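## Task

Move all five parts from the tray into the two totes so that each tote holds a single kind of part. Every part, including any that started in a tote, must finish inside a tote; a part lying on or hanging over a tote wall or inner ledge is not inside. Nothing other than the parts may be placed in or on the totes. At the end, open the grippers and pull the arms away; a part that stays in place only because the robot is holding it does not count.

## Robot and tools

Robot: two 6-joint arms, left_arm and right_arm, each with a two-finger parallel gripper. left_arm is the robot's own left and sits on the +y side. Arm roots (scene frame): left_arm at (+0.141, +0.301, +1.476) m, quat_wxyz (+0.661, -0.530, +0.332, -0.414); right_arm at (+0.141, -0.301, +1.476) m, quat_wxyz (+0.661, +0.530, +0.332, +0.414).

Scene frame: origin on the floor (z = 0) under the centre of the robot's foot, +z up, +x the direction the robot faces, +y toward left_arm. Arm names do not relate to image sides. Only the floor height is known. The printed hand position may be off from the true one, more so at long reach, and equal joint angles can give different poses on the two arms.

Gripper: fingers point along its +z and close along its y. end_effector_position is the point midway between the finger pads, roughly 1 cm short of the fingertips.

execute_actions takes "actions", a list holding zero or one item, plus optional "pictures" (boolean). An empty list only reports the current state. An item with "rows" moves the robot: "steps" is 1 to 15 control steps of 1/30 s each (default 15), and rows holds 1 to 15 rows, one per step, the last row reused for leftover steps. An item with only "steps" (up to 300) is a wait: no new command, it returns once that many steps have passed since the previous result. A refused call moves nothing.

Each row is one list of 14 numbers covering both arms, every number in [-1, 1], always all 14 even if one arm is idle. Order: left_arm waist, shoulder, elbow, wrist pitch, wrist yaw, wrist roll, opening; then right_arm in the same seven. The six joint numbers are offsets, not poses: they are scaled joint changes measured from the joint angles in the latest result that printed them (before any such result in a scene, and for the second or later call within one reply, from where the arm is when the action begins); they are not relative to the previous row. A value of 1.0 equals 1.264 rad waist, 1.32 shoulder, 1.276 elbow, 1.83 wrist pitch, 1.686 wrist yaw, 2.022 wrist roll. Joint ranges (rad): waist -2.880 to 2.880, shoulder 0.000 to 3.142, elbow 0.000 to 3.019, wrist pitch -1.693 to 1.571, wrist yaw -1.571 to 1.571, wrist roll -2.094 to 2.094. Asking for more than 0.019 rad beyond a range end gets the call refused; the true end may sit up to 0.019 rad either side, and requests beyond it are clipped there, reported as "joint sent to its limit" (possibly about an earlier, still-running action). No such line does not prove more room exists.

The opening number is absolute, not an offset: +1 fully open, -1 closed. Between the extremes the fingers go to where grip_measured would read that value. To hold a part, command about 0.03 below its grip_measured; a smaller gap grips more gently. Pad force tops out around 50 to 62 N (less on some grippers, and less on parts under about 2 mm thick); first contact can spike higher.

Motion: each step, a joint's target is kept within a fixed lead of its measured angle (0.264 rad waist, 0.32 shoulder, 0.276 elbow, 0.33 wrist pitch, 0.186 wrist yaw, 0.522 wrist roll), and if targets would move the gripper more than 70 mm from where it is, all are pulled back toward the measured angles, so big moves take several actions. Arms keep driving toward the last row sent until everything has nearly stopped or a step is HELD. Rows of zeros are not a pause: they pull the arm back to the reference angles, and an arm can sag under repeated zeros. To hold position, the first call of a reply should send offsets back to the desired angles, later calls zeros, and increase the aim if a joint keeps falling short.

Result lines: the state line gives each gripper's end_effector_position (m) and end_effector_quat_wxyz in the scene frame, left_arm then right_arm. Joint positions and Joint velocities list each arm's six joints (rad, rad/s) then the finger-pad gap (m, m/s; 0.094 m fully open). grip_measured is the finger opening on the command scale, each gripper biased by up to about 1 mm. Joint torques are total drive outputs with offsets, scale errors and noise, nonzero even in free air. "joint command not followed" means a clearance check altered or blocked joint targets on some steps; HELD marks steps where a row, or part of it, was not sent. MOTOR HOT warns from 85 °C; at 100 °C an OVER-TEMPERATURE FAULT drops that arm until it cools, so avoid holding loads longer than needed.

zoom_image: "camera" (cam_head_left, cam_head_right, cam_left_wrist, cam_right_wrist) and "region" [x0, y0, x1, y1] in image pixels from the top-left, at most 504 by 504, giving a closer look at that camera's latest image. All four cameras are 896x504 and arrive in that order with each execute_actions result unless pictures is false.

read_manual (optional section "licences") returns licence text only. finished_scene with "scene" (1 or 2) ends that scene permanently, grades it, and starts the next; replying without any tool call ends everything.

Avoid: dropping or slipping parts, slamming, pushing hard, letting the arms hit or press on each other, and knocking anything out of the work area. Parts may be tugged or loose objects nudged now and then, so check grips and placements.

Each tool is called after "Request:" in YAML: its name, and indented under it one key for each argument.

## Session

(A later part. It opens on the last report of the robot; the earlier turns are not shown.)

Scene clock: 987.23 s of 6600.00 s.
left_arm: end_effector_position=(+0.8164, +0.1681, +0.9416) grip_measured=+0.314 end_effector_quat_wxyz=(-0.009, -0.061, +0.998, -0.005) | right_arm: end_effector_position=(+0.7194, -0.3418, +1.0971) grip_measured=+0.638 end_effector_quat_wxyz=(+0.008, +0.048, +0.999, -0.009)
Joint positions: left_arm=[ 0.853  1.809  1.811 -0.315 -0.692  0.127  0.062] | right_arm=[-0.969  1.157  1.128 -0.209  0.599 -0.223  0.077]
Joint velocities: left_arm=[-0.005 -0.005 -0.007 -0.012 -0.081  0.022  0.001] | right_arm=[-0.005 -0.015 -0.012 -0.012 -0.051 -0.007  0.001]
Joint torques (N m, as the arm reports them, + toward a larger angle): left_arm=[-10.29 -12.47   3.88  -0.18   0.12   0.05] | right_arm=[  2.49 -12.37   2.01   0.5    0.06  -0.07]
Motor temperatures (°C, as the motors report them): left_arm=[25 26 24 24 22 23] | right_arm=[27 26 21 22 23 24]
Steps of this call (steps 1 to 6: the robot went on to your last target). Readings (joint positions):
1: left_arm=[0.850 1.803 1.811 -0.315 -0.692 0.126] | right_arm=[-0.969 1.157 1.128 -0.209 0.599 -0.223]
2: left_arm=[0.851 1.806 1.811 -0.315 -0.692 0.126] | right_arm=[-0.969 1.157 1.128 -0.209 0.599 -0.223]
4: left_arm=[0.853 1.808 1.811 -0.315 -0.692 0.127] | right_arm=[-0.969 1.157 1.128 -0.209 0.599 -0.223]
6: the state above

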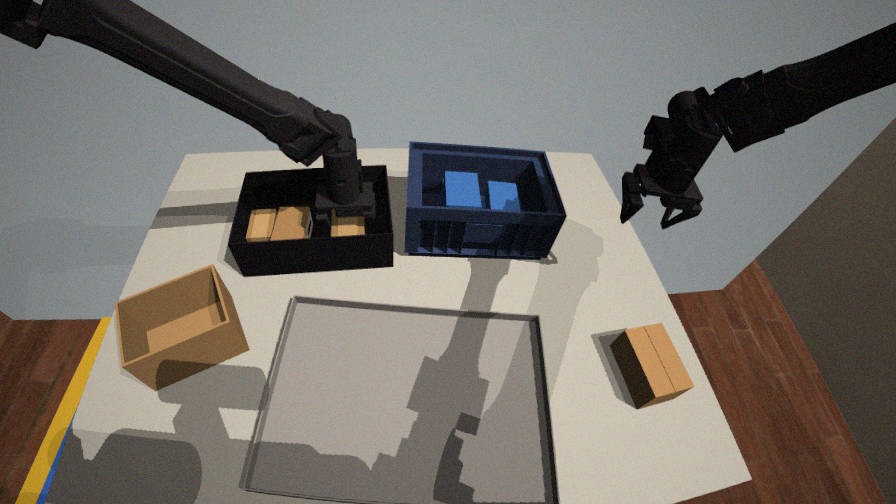

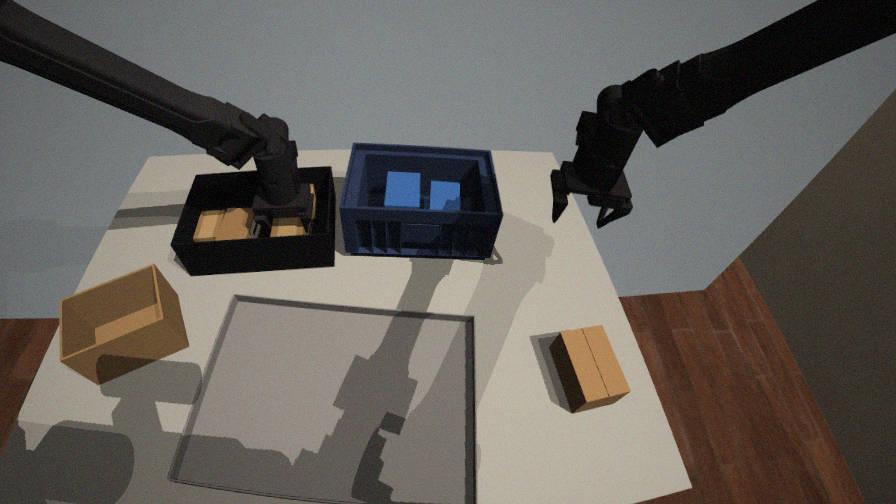

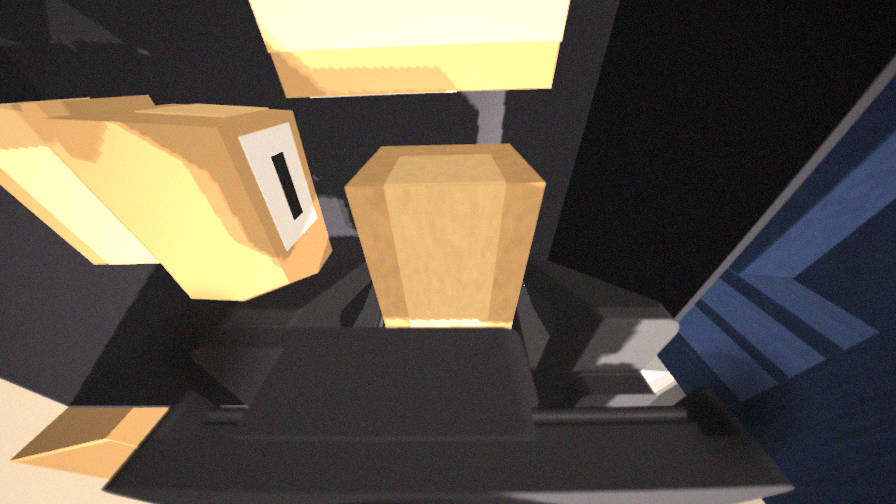

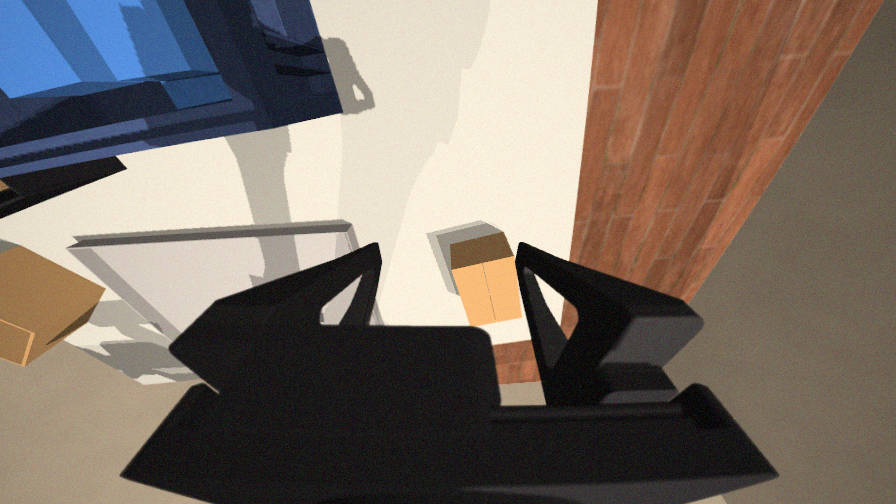

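Request:
execute_actions:
  actions:
    - {"rows":[[0.022,-0.002,0.018,0,0.002,0,0.275,0,0,0,0,0,0,0.64],[0.028,-0.002,0.024,0,0.004,0.002,0.275,0,0,0,0,0,0,0.64],[0.032,0.002,0.03,0,0.006,0.004,0.275,0,0,0,0,0,0,0.64],[0.034,0.007,0.036,0,0.008,0.006,0.275,0,0,0,0,0,0,0.64],[0.036,0.012,0.042,0,0.01,0.008,0.275,0,0,0,0,0,0,0.64],[0.036,0.016,0.047,0,0.012,0.008,0.275,0,0,0,0,0,0,0.64],[0.036,0.02,0.052,0,0.014,0.008,0.275,0,0,0,0,0,0,0.64],[0.036,0.023,0.055,0,0.015,0.008,0.275,0,0,0,0,0,0,0.64],[0.036,0.025,0.057,0,0.015,0.008,0.275,0,0,0,0,0,0,0.64]],"steps":13}
  pictures: false

Request:
execute_actions:
  actions:
    - {"steps":8}

Scene clock: 993.10 s of 6600.00 s.
left_arm: end_effector_position=(+0.8289, +0.1910, +0.9232) grip_measured=+0.313 end_effector_quat_wxyz=(-0.000, -0.076, +0.997, +0.005) | right_arm: end_effector_position=(+0.7194, -0.3418, +1.0971) grip_measured=+0.638 end_effector_quat_wxyz=(+0.008, +0.048, +0.999, -0.009)
Joint positions: left_arm=[ 0.891  1.83   1.868 -0.315 -0.67   0.127  0.062] | right_arm=[-0.969  1.157  1.128 -0.209  0.599 -0.223  0.077]
Joint velocities: left_arm=[ 0.005  0.015 -0.007 -0.017 -0.022 -0.007  0.001] | right_arm=[-0.005  0.005 -0.002 -0.002  0.022 -0.051 -0.001]
Joint torques (N m, as the arm reports them, + toward a larger angle): left_arm=[-10.51 -11.78   3.99  -0.19   0.16   0.04] | right_arm=[  2.38 -12.13   1.96   0.51   0.06  -0.08]
Motor temperatures (°C, as the motors report them): left_arm=[25 26 24 24 22 23] | right_arm=[27 26 21 22 23 24]
Steps of this call (steps 1 to 15: the robot went on to your last target; steps 16 to 90: nothing new was sent; then 2.43 s passed at rest; steps 91 to 103: all 13 steps of this action). Readings (joint positions):
91: left_arm=[0.853 1.809 1.812 -0.315 -0.692 0.127] | right_arm=[-0.969 1.157 1.128 -0.209 0.599 -0.223]
92: left_arm=[0.855 1.809 1.813 -0.315 -0.689 0.127] | right_arm=[-0.969 1.157 1.128 -0.209 0.599 -0.223]
94: left_arm=[0.860 1.811 1.819 -0.315 -0.683 0.127] | right_arm=[-0.969 1.157 1.128 -0.209 0.599 -0.223]
98: left_arm=[0.879 1.823 1.852 -0.315 -0.671 0.127] | right_arm=[-0.969 1.157 1.128 -0.209 0.599 -0.223]
103: the state above

Scene clock: 993.37 s of 6600.00 s.
left_arm: end_effector_position=(+0.8260, +0.1881, +0.9209) grip_measured=+0.313 end_effector_quat_wxyz=(-0.002, -0.074, +0.997, +0.004) | right_arm: end_effector_position=(+0.7194, -0.3418, +1.0971) grip_measured=+0.638 end_effector_quat_wxyz=(+0.008, +0.048, +0.999, -0.009)
Joint positions: left_arm=[ 0.891  1.836  1.868 -0.315 -0.669  0.127  0.062] | right_arm=[-0.969  1.157  1.128 -0.209  0.599 -0.223  0.077]
Joint velocities: left_arm=[-0.005  0.024 -0.002  0.022 -0.007 -0.037 -0.001] | right_arm=[-0.015 -0.015  0.002 -0.012 -0.022 -0.051  0.   ]
Joint torques (N m, as the arm reports them, + toward a larger angle): left_arm=[-10.48 -12.36   3.87  -0.15   0.1    0.05] | right_arm=[  2.48 -12.23   1.97   0.45   0.07  -0.05]
Motor temperatures (°C, as the motors report them): left_arm=[25 26 24 24 22 23] | right_arm=[27 26 21 22 23 24]
Steps of this call (steps 1 to 8: the robot went on to your last target). Readings (joint positions):
1: left_arm=[0.891 1.830 1.868 -0.315 -0.670 0.127] | right_arm=[-0.969 1.157 1.128 -0.209 0.599 -0.223]
2: left_arm=[0.891 1.831 1.868 -0.315 -0.669 0.127] | right_arm=[-0.969 1.157 1.128 -0.209 0.599 -0.223]
4: left_arm=[0.891 1.833 1.868 -0.315 -0.669 0.127] | right_arm=[-0.969 1.157 1.128 -0.209 0.599 -0.223]
8: the state above

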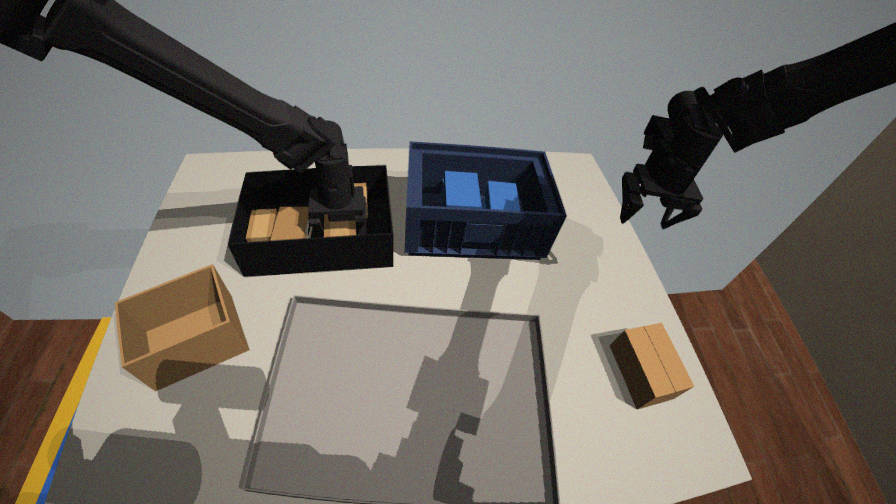

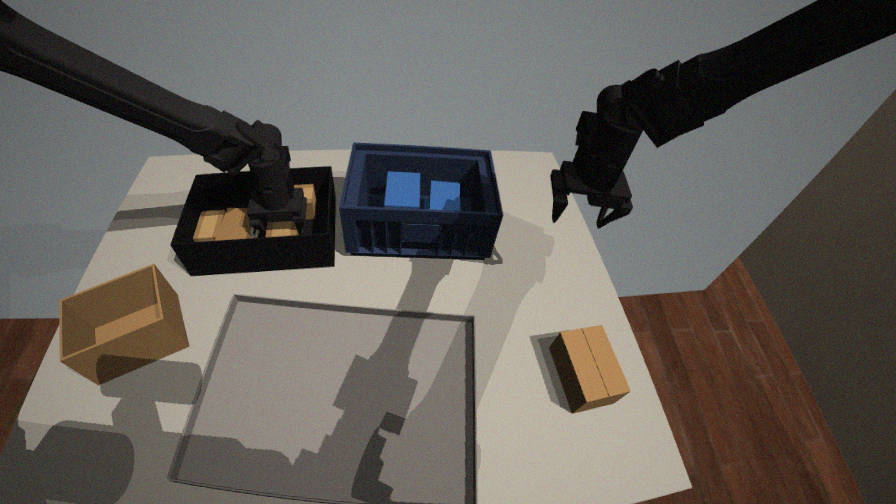

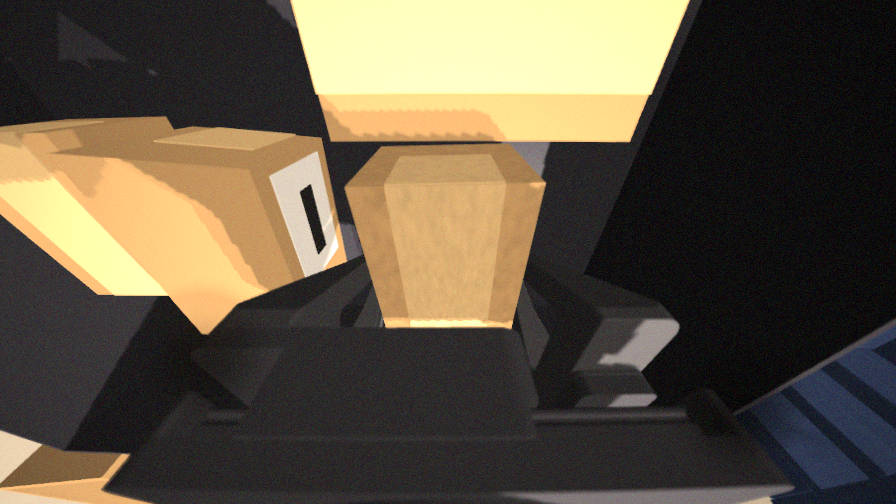

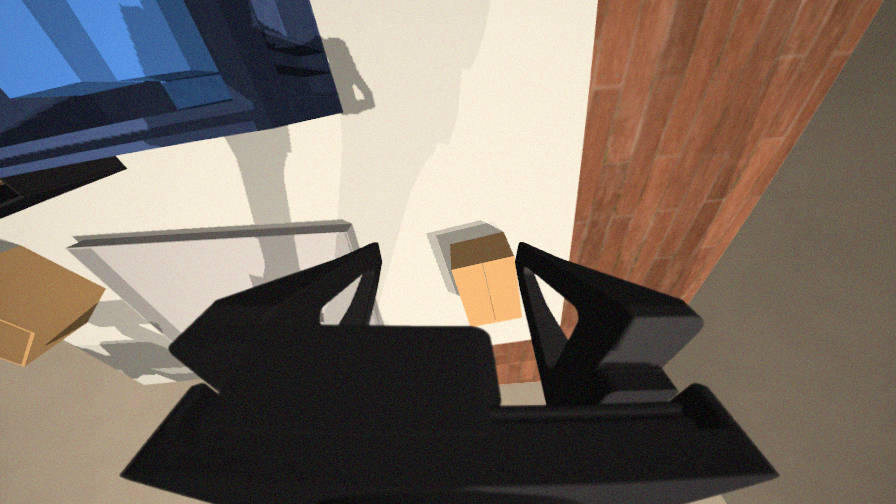

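Request:
execute_actions:
  actions:
    - {"rows":[[0.008,0.008,0.014,0,0,0,0.275,0,0,0,0,0,0,0.64],[0.01,0.012,0.016,0,0,0,0.275,0,0,0,0,0,0,0.64],[0.012,0.015,0.018,0,0,0,0.275,0,0,0,0,0,0,0.64]],"steps":10}
  pictures: false

Scene clock: 996.33 s of 6600.00 s.
left_arm: end_effector_position=(+0.8223, +0.1838, +0.9169) grip_measured=+0.313 end_effector_quat_wxyz=(-0.005, -0.072, +0.997, +0.003) | right_arm: end_effector_position=(+0.7194, -0.3418, +1.0971) grip_measured=+0.638 end_effector_quat_wxyz=(+0.008, +0.048, +0.999, -0.009)
Joint positions: left_arm=[ 0.891  1.847  1.872 -0.315 -0.669  0.127  0.062] | right_arm=[-0.969  1.157  1.128 -0.209  0.599 -0.223  0.077]
Joint velocities: left_arm=[-0.005 -0.005  0.007 -0.017 -0.081 -0.022  0.   ] | right_arm=[-0.005 -0.005 -0.007 -0.017 -0.051  0.007 -0.001]
Joint torques (N m, as the arm reports them, + toward a larger angle): left_arm=[-10.28 -11.71   3.99  -0.15   0.02  -0.12] | right_arm=[  2.27 -12.21   2.     0.51   0.06  -0.07]
Motor temperatures (°C, as the motors report them): left_arm=[25 26 24 24 22 23] | right_arm=[27 26 21 22 23 24]
Steps of this call (steps 1 to 15: the robot went on to your last target; steps 16 to 79: nothing new was sent; steps 80 to 89: all 10 steps of this action). Readings (joint positions):
80: left_arm=[0.891 1.837 1.868 -0.315 -0.669 0.127] | right_arm=[-0.969 1.157 1.128 -0.209 0.599 -0.223]
81: left_arm=[0.891 1.837 1.868 -0.315 -0.669 0.127] | right_arm=[-0.969 1.157 1.128 -0.209 0.599 -0.223]
83: left_arm=[0.891 1.840 1.870 -0.315 -0.669 0.127] | right_arm=[-0.969 1.157 1.128 -0.209 0.599 -0.223]
87: left_arm=[0.891 1.846 1.872 -0.315 -0.669 0.127] | right_arm=[-0.969 1.157 1.128 -0.209 0.599 -0.223]
89: the state above

Request:
execute_actions:
  actions:
    - {"rows":[[0,0,0.004,0,0,0,0.31,0,0,0,0,0,0,0.64],[0,0,0.004,0,0,0,0.34,0,0,0,0,0,0,0.64],[0,0,0.004,0,0,0,0.38,0,0,0,0,0,0,0.64],[0,0,0.004,0,0,0,0.43,0,0,0,0,0,0,0.64],[0,0,0.004,0,0,0,0.48,0,0,0,0,0,0,0.64],[0,0,0.004,0,0,0,0.52,0,0,0,0,0,0,0.64]],"steps":10}
  pictures: true

Scene clock: 998.33 s of 6600.00 s.
left_arm: end_effector_position=(+0.8223, +0.1838, +0.9169) grip_measured=+0.518 end_effector_quat_wxyz=(-0.005, -0.072, +0.997, +0.003) | right_arm: end_effector_position=(+0.7194, -0.3418, +1.0971) grip_measured=+0.638 end_effector_quat_wxyz=(+0.008, +0.048, +0.999, -0.009)
Joint positions: left_arm=[ 0.891  1.847  1.872 -0.315 -0.669  0.127  0.071] | right_arm=[-0.969  1.157  1.128 -0.209  0.599 -0.223  0.077]
Joint velocities: left_arm=[-0.005 -0.005 -0.002  0.007  0.066 -0.007  0.   ] | right_arm=[-0.005 -0.005  0.012  0.002  0.007  0.037 -0.001]
Joint torques (N m, as the arm reports them, + toward a larger angle): left_arm=[-11.14 -12.43   2.98  -0.2    0.02  -0.13] | right_arm=[  2.29 -12.16   2.     0.47   0.05  -0.08]
Motor temperatures (°C, as the motors report them): left_arm=[25 26 24 24 22 23] | right_arm=[27 26 21 22 23 24]
Steps of this call (steps 1 to 15: the robot went on to your last target; steps 16 to 50: nothing new was sent; steps 51 to 60: all 10 steps of this action). Readings (joint positions):
51: left_arm=[0.891 1.847 1.872 -0.315 -0.669 0.127] | right_arm=[-0.969 1.157 1.128 -0.209 0.599 -0.223]
52: left_arm=[0.891 1.847 1.872 -0.315 -0.669 0.127] | right_arm=[-0.969 1.157 1.128 -0.209 0.599 -0.223]
54: left_arm=[0.891 1.847 1.872 -0.315 -0.669 0.127] | right_arm=[-0.969 1.157 1.128 -0.209 0.599 -0.223]
58: left_arm=[0.891 1.847 1.872 -0.315 -0.669 0.127] | right_arm=[-0.969 1.157 1.128 -0.209 0.599 -0.223]
60: the state above

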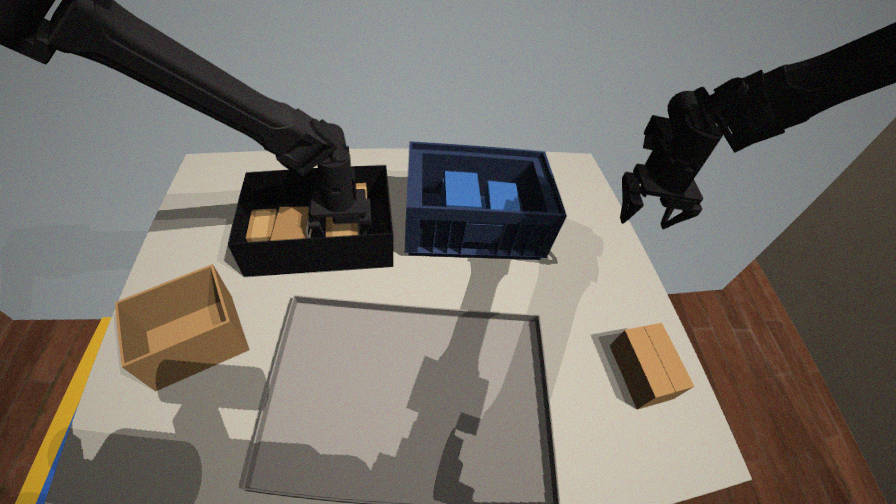

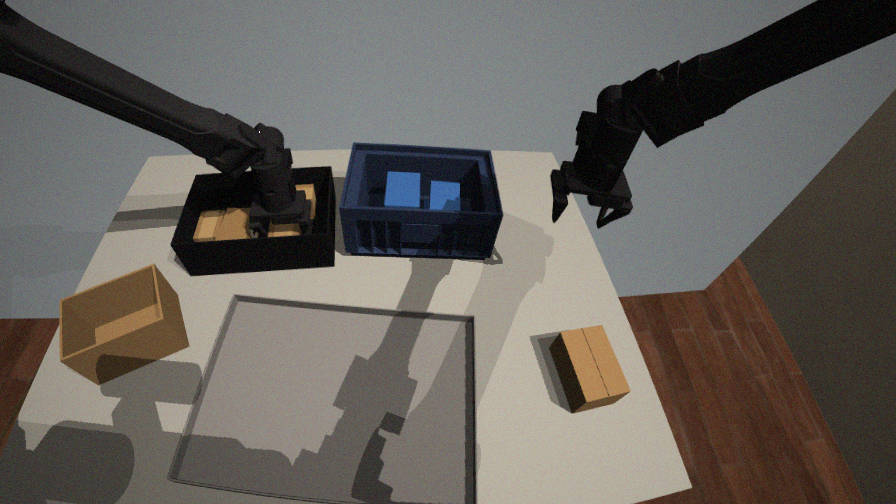

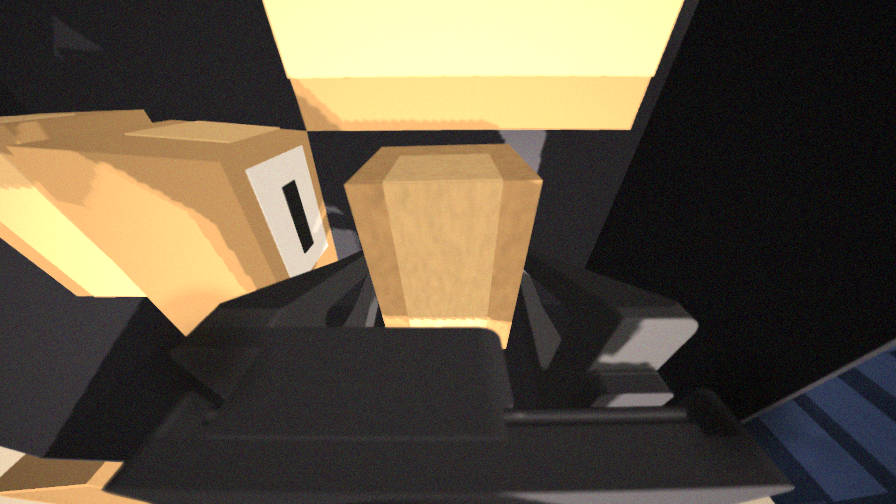

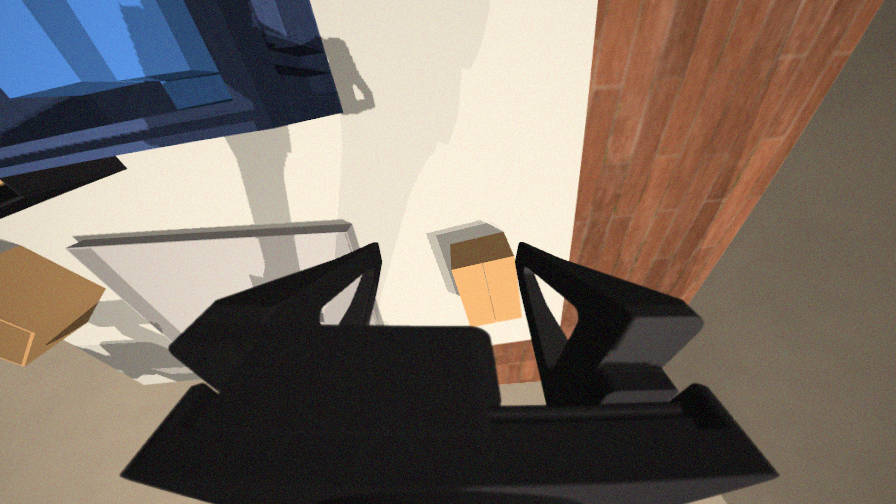

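Request:
execute_actions:
  actions:
    - {"rows":[[-0.021,-0.013,0,0,0,0,0.54,0,0,0,0,0,0,0.64],[-0.023,-0.016,-0.003,0,-0.001,0,0.55,0,0,0,0,0,0,0.64],[-0.026,-0.022,-0.011,0,-0.003,0,0.55,0,0,0,0,0,0,0.64],[-0.032,-0.033,-0.023,0,-0.007,0,0.55,0,0,0,0,0,0,0.64],[-0.037,-0.043,-0.035,0,-0.01,0,0.55,0,0,0,0,0,0,0.64],[-0.043,-0.055,-0.048,0,-0.014,0,0.55,0,0,0,0,0,0,0.64],[-0.049,-0.067,-0.062,0,-0.018,0,0.55,0,0,0,0,0,0,0.64],[-0.055,-0.079,-0.076,0,-0.023,0,0.55,0,0,0,0,0,0,0.64],[-0.062,-0.092,-0.091,0,-0.027,0,0.55,0,0,0,0,0,0,0.64],[-0.069,-0.106,-0.106,0,-0.032,0,0.55,0,0,0,0,0,0,0.64],[-0.076,-0.119,-0.121,0,-0.036,0,0.55,0,0,0,0,0,0,0.64],[-0.083,-0.132,-0.136,0,-0.041,0,0.55,0,0,0,0,0,0,0.64],[-0.089,-0.145,-0.151,0,-0.045,0,0.55,0,0,0,0,0,0,0.64]],"steps":15}
  pictures: false

Request:
execute_actions:
  actions:
    - {"steps":5}

Scene clock: 1005.13 s of 6600.00 s.
left_arm: end_effector_position=(+0.8135, +0.1780, +0.9921) grip_measured=+0.548 end_effector_quat_wxyz=(-0.008, -0.053, +0.999, -0.000) | right_arm: end_effector_position=(+0.7194, -0.3418, +1.0971) grip_measured=+0.638 end_effector_quat_wxyz=(+0.008, +0.048, +0.999, -0.009)
Joint positions: left_arm=[ 0.809  1.692  1.685 -0.315 -0.741  0.127  0.073] | right_arm=[-0.969  1.157  1.128 -0.209  0.599 -0.223  0.077]
Joint velocities: left_arm=[-0.327 -0.396 -0.183  0.012  0.022  0.022  0.   ] | right_arm=[-0.015 -0.005  0.012 -0.027  0.051 -0.007  0.   ]
Joint torques (N m, as the arm reports them, + toward a larger angle): left_arm=[-11.74 -12.06   2.86  -0.22  -0.09  -0.14] | right_arm=[  2.47 -12.29   2.01   0.52   0.07  -0.07]
Motor temperatures (°C, as the motors report them): left_arm=[25 26 24 24 22 23] | right_arm=[27 26 21 22 23 24]
Steps of this call (steps 1 to 15: the robot went on to your last target; steps 16 to 90: nothing new was sent; then 3.30 s passed at rest; steps 91 to 105: all 15 steps of this action). Readings (joint positions):
91: left_arm=[0.891 1.847 1.872 -0.315 -0.669 0.127] | right_arm=[-0.969 1.157 1.128 -0.209 0.599 -0.223]
92: left_arm=[0.891 1.847 1.872 -0.315 -0.669 0.127] | right_arm=[-0.969 1.157 1.128 -0.209 0.599 -0.223]
94: left_arm=[0.890 1.844 1.866 -0.315 -0.674 0.127] | right_arm=[-0.969 1.157 1.128 -0.209 0.599 -0.223]
98: left_arm=[0.878 1.807 1.807 -0.315 -0.698 0.127] | right_arm=[-0.969 1.157 1.128 -0.209 0.599 -0.223]
105: the state above

Scene clock: 1005.30 s of 6600.00 s.
left_arm: end_effector_position=(+0.8346, +0.1817, +1.0167) grip_measured=+0.548 end_effector_quat_wxyz=(+0.010, -0.062, +0.998, -0.009) | right_arm: end_effector_position=(+0.7194, -0.3418, +1.0971) grip_measured=+0.638 end_effector_quat_wxyz=(+0.008, +0.048, +0.999, -0.009)
Joint positions: left_arm=[ 0.784  1.652  1.682 -0.315 -0.741  0.127  0.073] | right_arm=[-0.969  1.157  1.128 -0.209  0.599 -0.223  0.077]
Joint velocities: left_arm=[-0.005 -0.122 -0.017 -0.017 -0.022  0.022  0.001] | right_arm=[ 0.005 -0.005 -0.002  0.002 -0.007  0.066 -0.001]
Joint torques (N m, as the arm reports them, + toward a larger angle): left_arm=[-11.34 -11.04   2.41  -0.15  -0.07  -0.13] | right_arm=[  2.42 -12.22   1.98   0.45   0.06  -0.08]
Motor temperatures (°C, as the motors report them): left_arm=[25 26 24 24 22 23] | right_arm=[27 26 21 22 23 24]
Steps of this call (steps 1 to 5: the robot went on to your last target). Readings (joint positions):
1: left_arm=[0.800 1.680 1.682 -0.315 -0.741 0.127] | right_arm=[-0.969 1.157 1.128 -0.209 0.599 -0.223]
2: left_arm=[0.792 1.671 1.682 -0.315 -0.741 0.127] | right_arm=[-0.969 1.157 1.128 -0.209 0.599 -0.223]
4: left_arm=[0.784 1.657 1.682 -0.315 -0.741 0.127] | right_arm=[-0.969 1.157 1.128 -0.209 0.599 -0.223]
5: the state above

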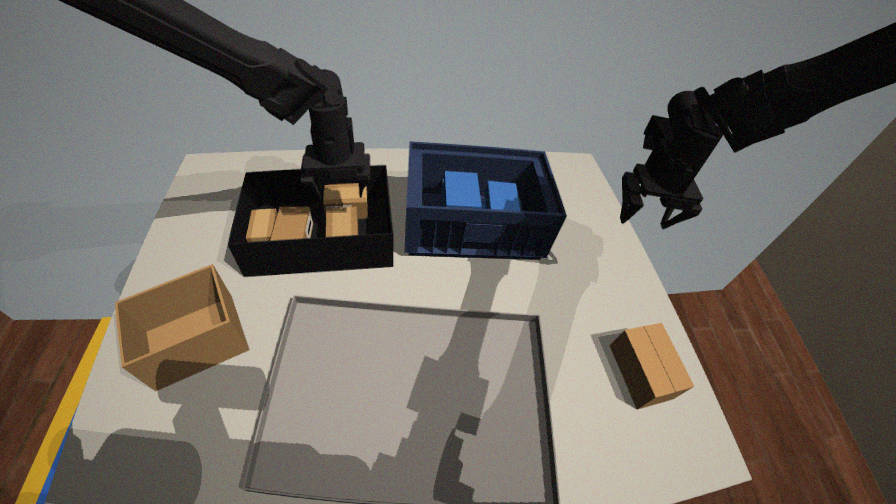

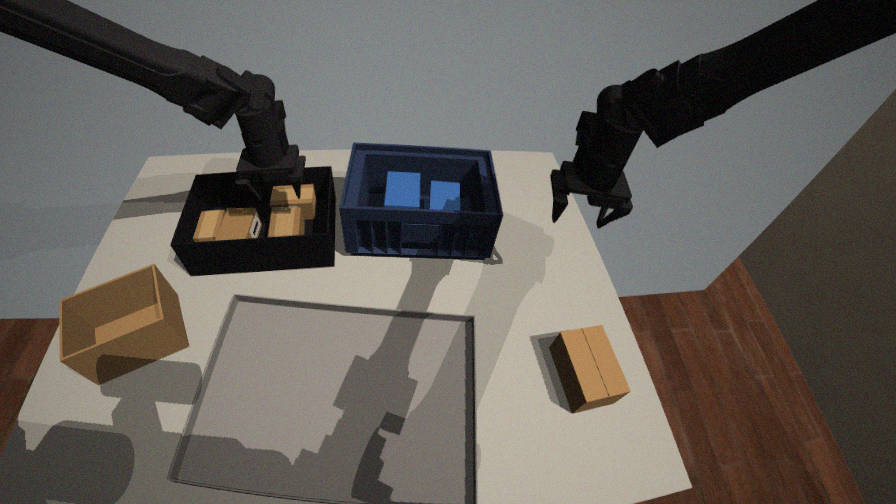

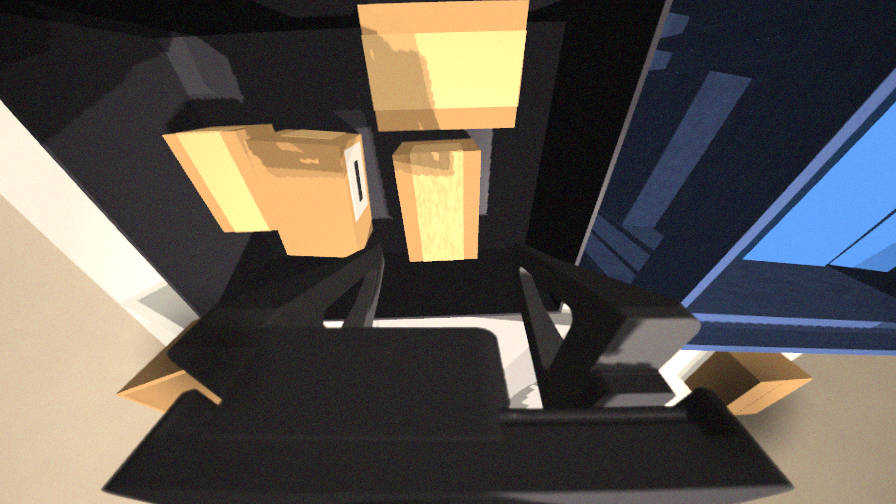

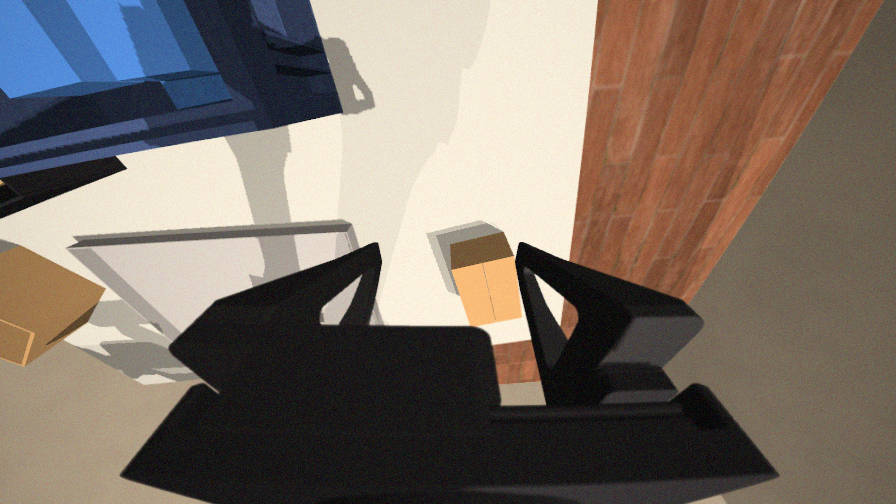

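Request:
execute_actions:
  actions:
    - {"rows":[[-0.02,-0.04,0,0,0,0,0.55,0,0,0,0,0,0,0.64],[-0.02,-0.08,-0.01,0,0,0,0.55,0,0,0,0,0,0,0.64],[-0.02,-0.12,-0.03,0.005,0.005,0.003,0.55,0,0,0,0,0,0,0.64],[-0.02,-0.16,-0.06,0.01,0.012,0.006,0.55,0,0,0,0,0,0,0.64],[-0.015,-0.2,-0.1,0.016,0.02,0.01,0.55,0,0,0,0,0,0,0.64],[-0.005,-0.24,-0.14,0.022,0.028,0.014,0.55,0,0,0,0,0,0,0.64],[0.01,-0.275,-0.18,0.028,0.036,0.018,0.55,0,0,0,0,0,0,0.64],[0.03,-0.305,-0.22,0.034,0.045,0.022,0.55,0,0,0,0,0,0,0.64],[0.05,-0.33,-0.26,0.04,0.054,0.027,0.55,0,0,0,0,0,0,0.64],[0.07,-0.35,-0.3,0.046,0.062,0.031,0.55,0,0,0,0,0,0,0.64],[0.09,-0.365,-0.34,0.052,0.07,0.035,0.55,0,0,0,0,0,0,0.64],[0.105,-0.377,-0.375,0.056,0.077,0.039,0.55,0,0,0,0,0,0,0.64],[0.118,-0.385,-0.405,0.06,0.082,0.042,0.55,0,0,0,0,0,0,0.64],[0.126,-0.39,-0.425,0.062,0.085,0.044,0.55,0,0,0,0,0,0,0.64],[0.131,-0.39,-0.435,0.063,0.087,0.044,0.55,0,0,0,0,0,0,0.64]],"steps":15}
  pictures: false

Request:
execute_actions:
  actions:
    - {"steps":20}

Scene clock: 1009.87 s of 6600.00 s.
left_arm: end_effector_position=(+0.7772, +0.3158, +1.1256) grip_measured=+0.548 end_effector_quat_wxyz=(+0.049, -0.083, +0.995, -0.027) | right_arm: end_effector_position=(+0.7194, -0.3418, +1.0971) grip_measured=+0.638 end_effector_quat_wxyz=(+0.008, +0.048, +0.999, -0.009)
Joint positions: left_arm=[ 0.874  1.166  1.221 -0.235 -0.604  0.167  0.073] | right_arm=[-0.969  1.157  1.128 -0.209  0.599 -0.223  0.077]
Joint velocities: left_arm=[ 0.874 -1.275 -1.316  0.349  0.227  0.168  0.001] | right_arm=[-0.005  0.005 -0.017 -0.007 -0.022  0.022  0.   ]
Joint torques (N m, as the arm reports them, + toward a larger angle): left_arm=[-4.13 -7.88  1.85  0.35  0.19  0.04] | right_arm=[  2.3  -12.32   2.02   0.44   0.06  -0.07]
Motor temperatures (°C, as the motors report them): left_arm=[25 26 24 24 22 23] | right_arm=[27 26 21 22 23 24]
Steps of this call (steps 1 to 30: the robot went on to your last target; steps 31 to 90: nothing new was sent; then 1.07 s passed at rest; steps 91 to 105: all 15 steps of this action). Readings (joint positions):
91: left_arm=[0.784 1.648 1.682 -0.315 -0.743 0.127] | right_arm=[-0.969 1.157 1.128 -0.209 0.599 -0.223]
92: left_arm=[0.784 1.643 1.679 -0.315 -0.742 0.127] | right_arm=[-0.969 1.157 1.128 -0.209 0.599 -0.223]
94: left_arm=[0.784 1.616 1.654 -0.315 -0.734 0.127] | right_arm=[-0.969 1.157 1.128 -0.209 0.599 -0.223]
98: left_arm=[0.784 1.496 1.545 -0.309 -0.696 0.130] | right_arm=[-0.969 1.157 1.128 -0.209 0.599 -0.223]
105: the state above

Scene clock: 1010.53 s of 6600.00 s.
left_arm: end_effector_position=(+0.7259, +0.3430, +1.1071) grip_measured=+0.548 end_effector_quat_wxyz=(+0.015, -0.061, +0.998, +0.005) | right_arm: end_effector_position=(+0.7194, -0.3418, +1.0971) grip_measured=+0.638 end_effector_quat_wxyz=(+0.008, +0.048, +0.999, -0.009)
Joint positions: left_arm=[ 0.959  1.136  1.128 -0.219 -0.597  0.2    0.073] | right_arm=[-0.969  1.157  1.128 -0.209  0.599 -0.223  0.077]
Joint velocities: left_arm=[ 0.005 -0.005  0.002  0.017  0.037 -0.007  0.   ] | right_arm=[-0.015 -0.005 -0.007 -0.012  0.022 -0.037  0.001]
Joint torques (N m, as the arm reports them, + toward a larger angle): left_arm=[ -5.66 -10.96   2.37   0.74   0.13   0.05] | right_arm=[  2.4  -12.39   1.96   0.53   0.06  -0.07]
Motor temperatures (°C, as the motors report them): left_arm=[25 26 24 24 22 23] | right_arm=[27 26 21 22 23 24]
Steps of this call (steps 1 to 20: the robot went on to your last target). Readings (joint positions):
1: left_arm=[0.903 1.129 1.181 -0.228 -0.602 0.174] | right_arm=[-0.969 1.157 1.128 -0.209 0.599 -0.223]
2: left_arm=[0.928 1.105 1.154 -0.227 -0.602 0.178] | right_arm=[-0.969 1.157 1.128 -0.209 0.599 -0.223]
4: left_arm=[0.957 1.091 1.135 -0.225 -0.602 0.185] | right_arm=[-0.969 1.157 1.128 -0.209 0.599 -0.223]
8: left_arm=[0.959 1.115 1.135 -0.219 -0.597 0.194] | right_arm=[-0.969 1.157 1.128 -0.209 0.599 -0.223]
20: the state above

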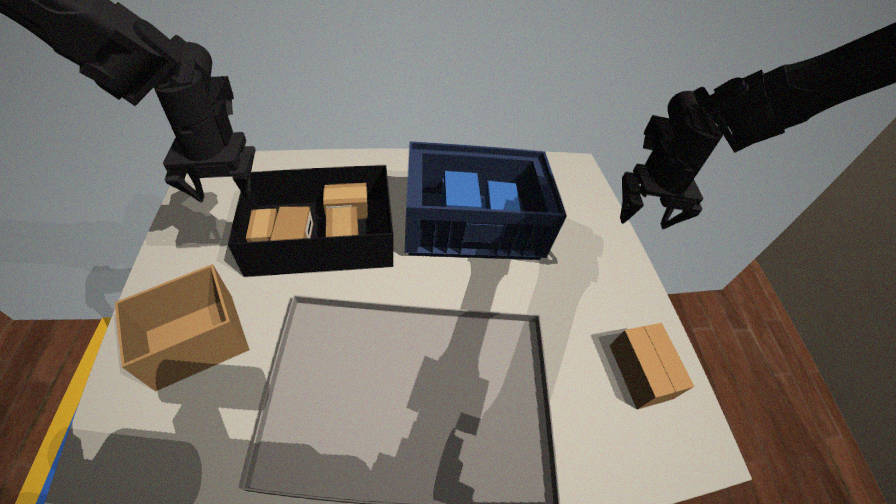

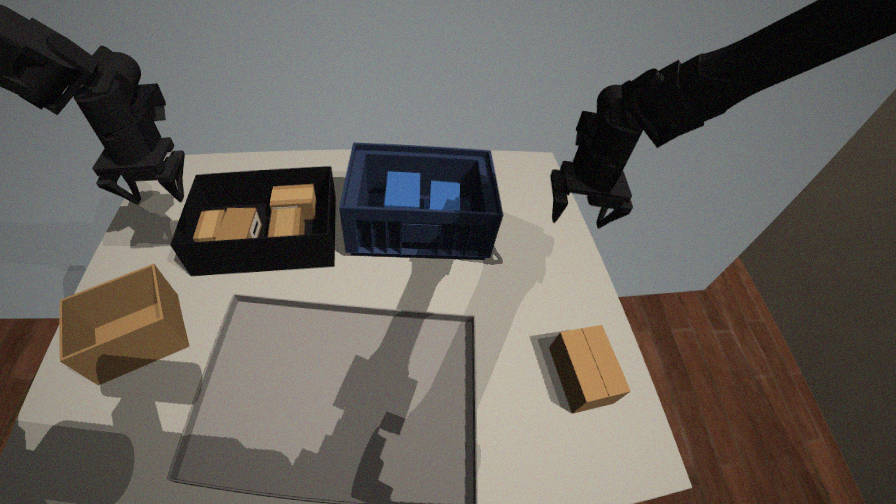

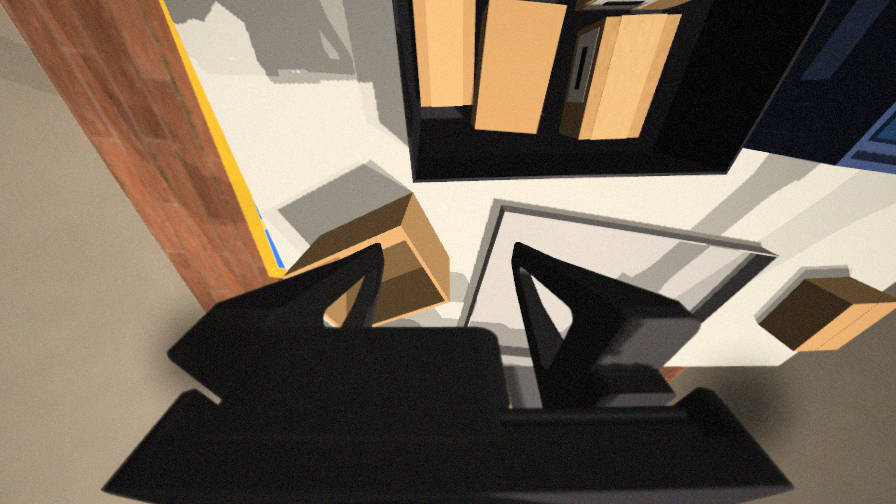

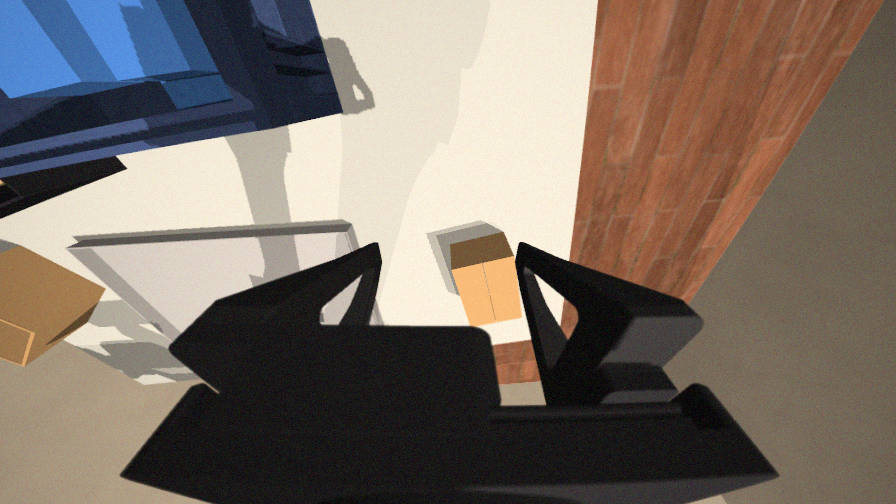

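Request:
finished_scene:
  scene: 2

The scene is finished: the task was done.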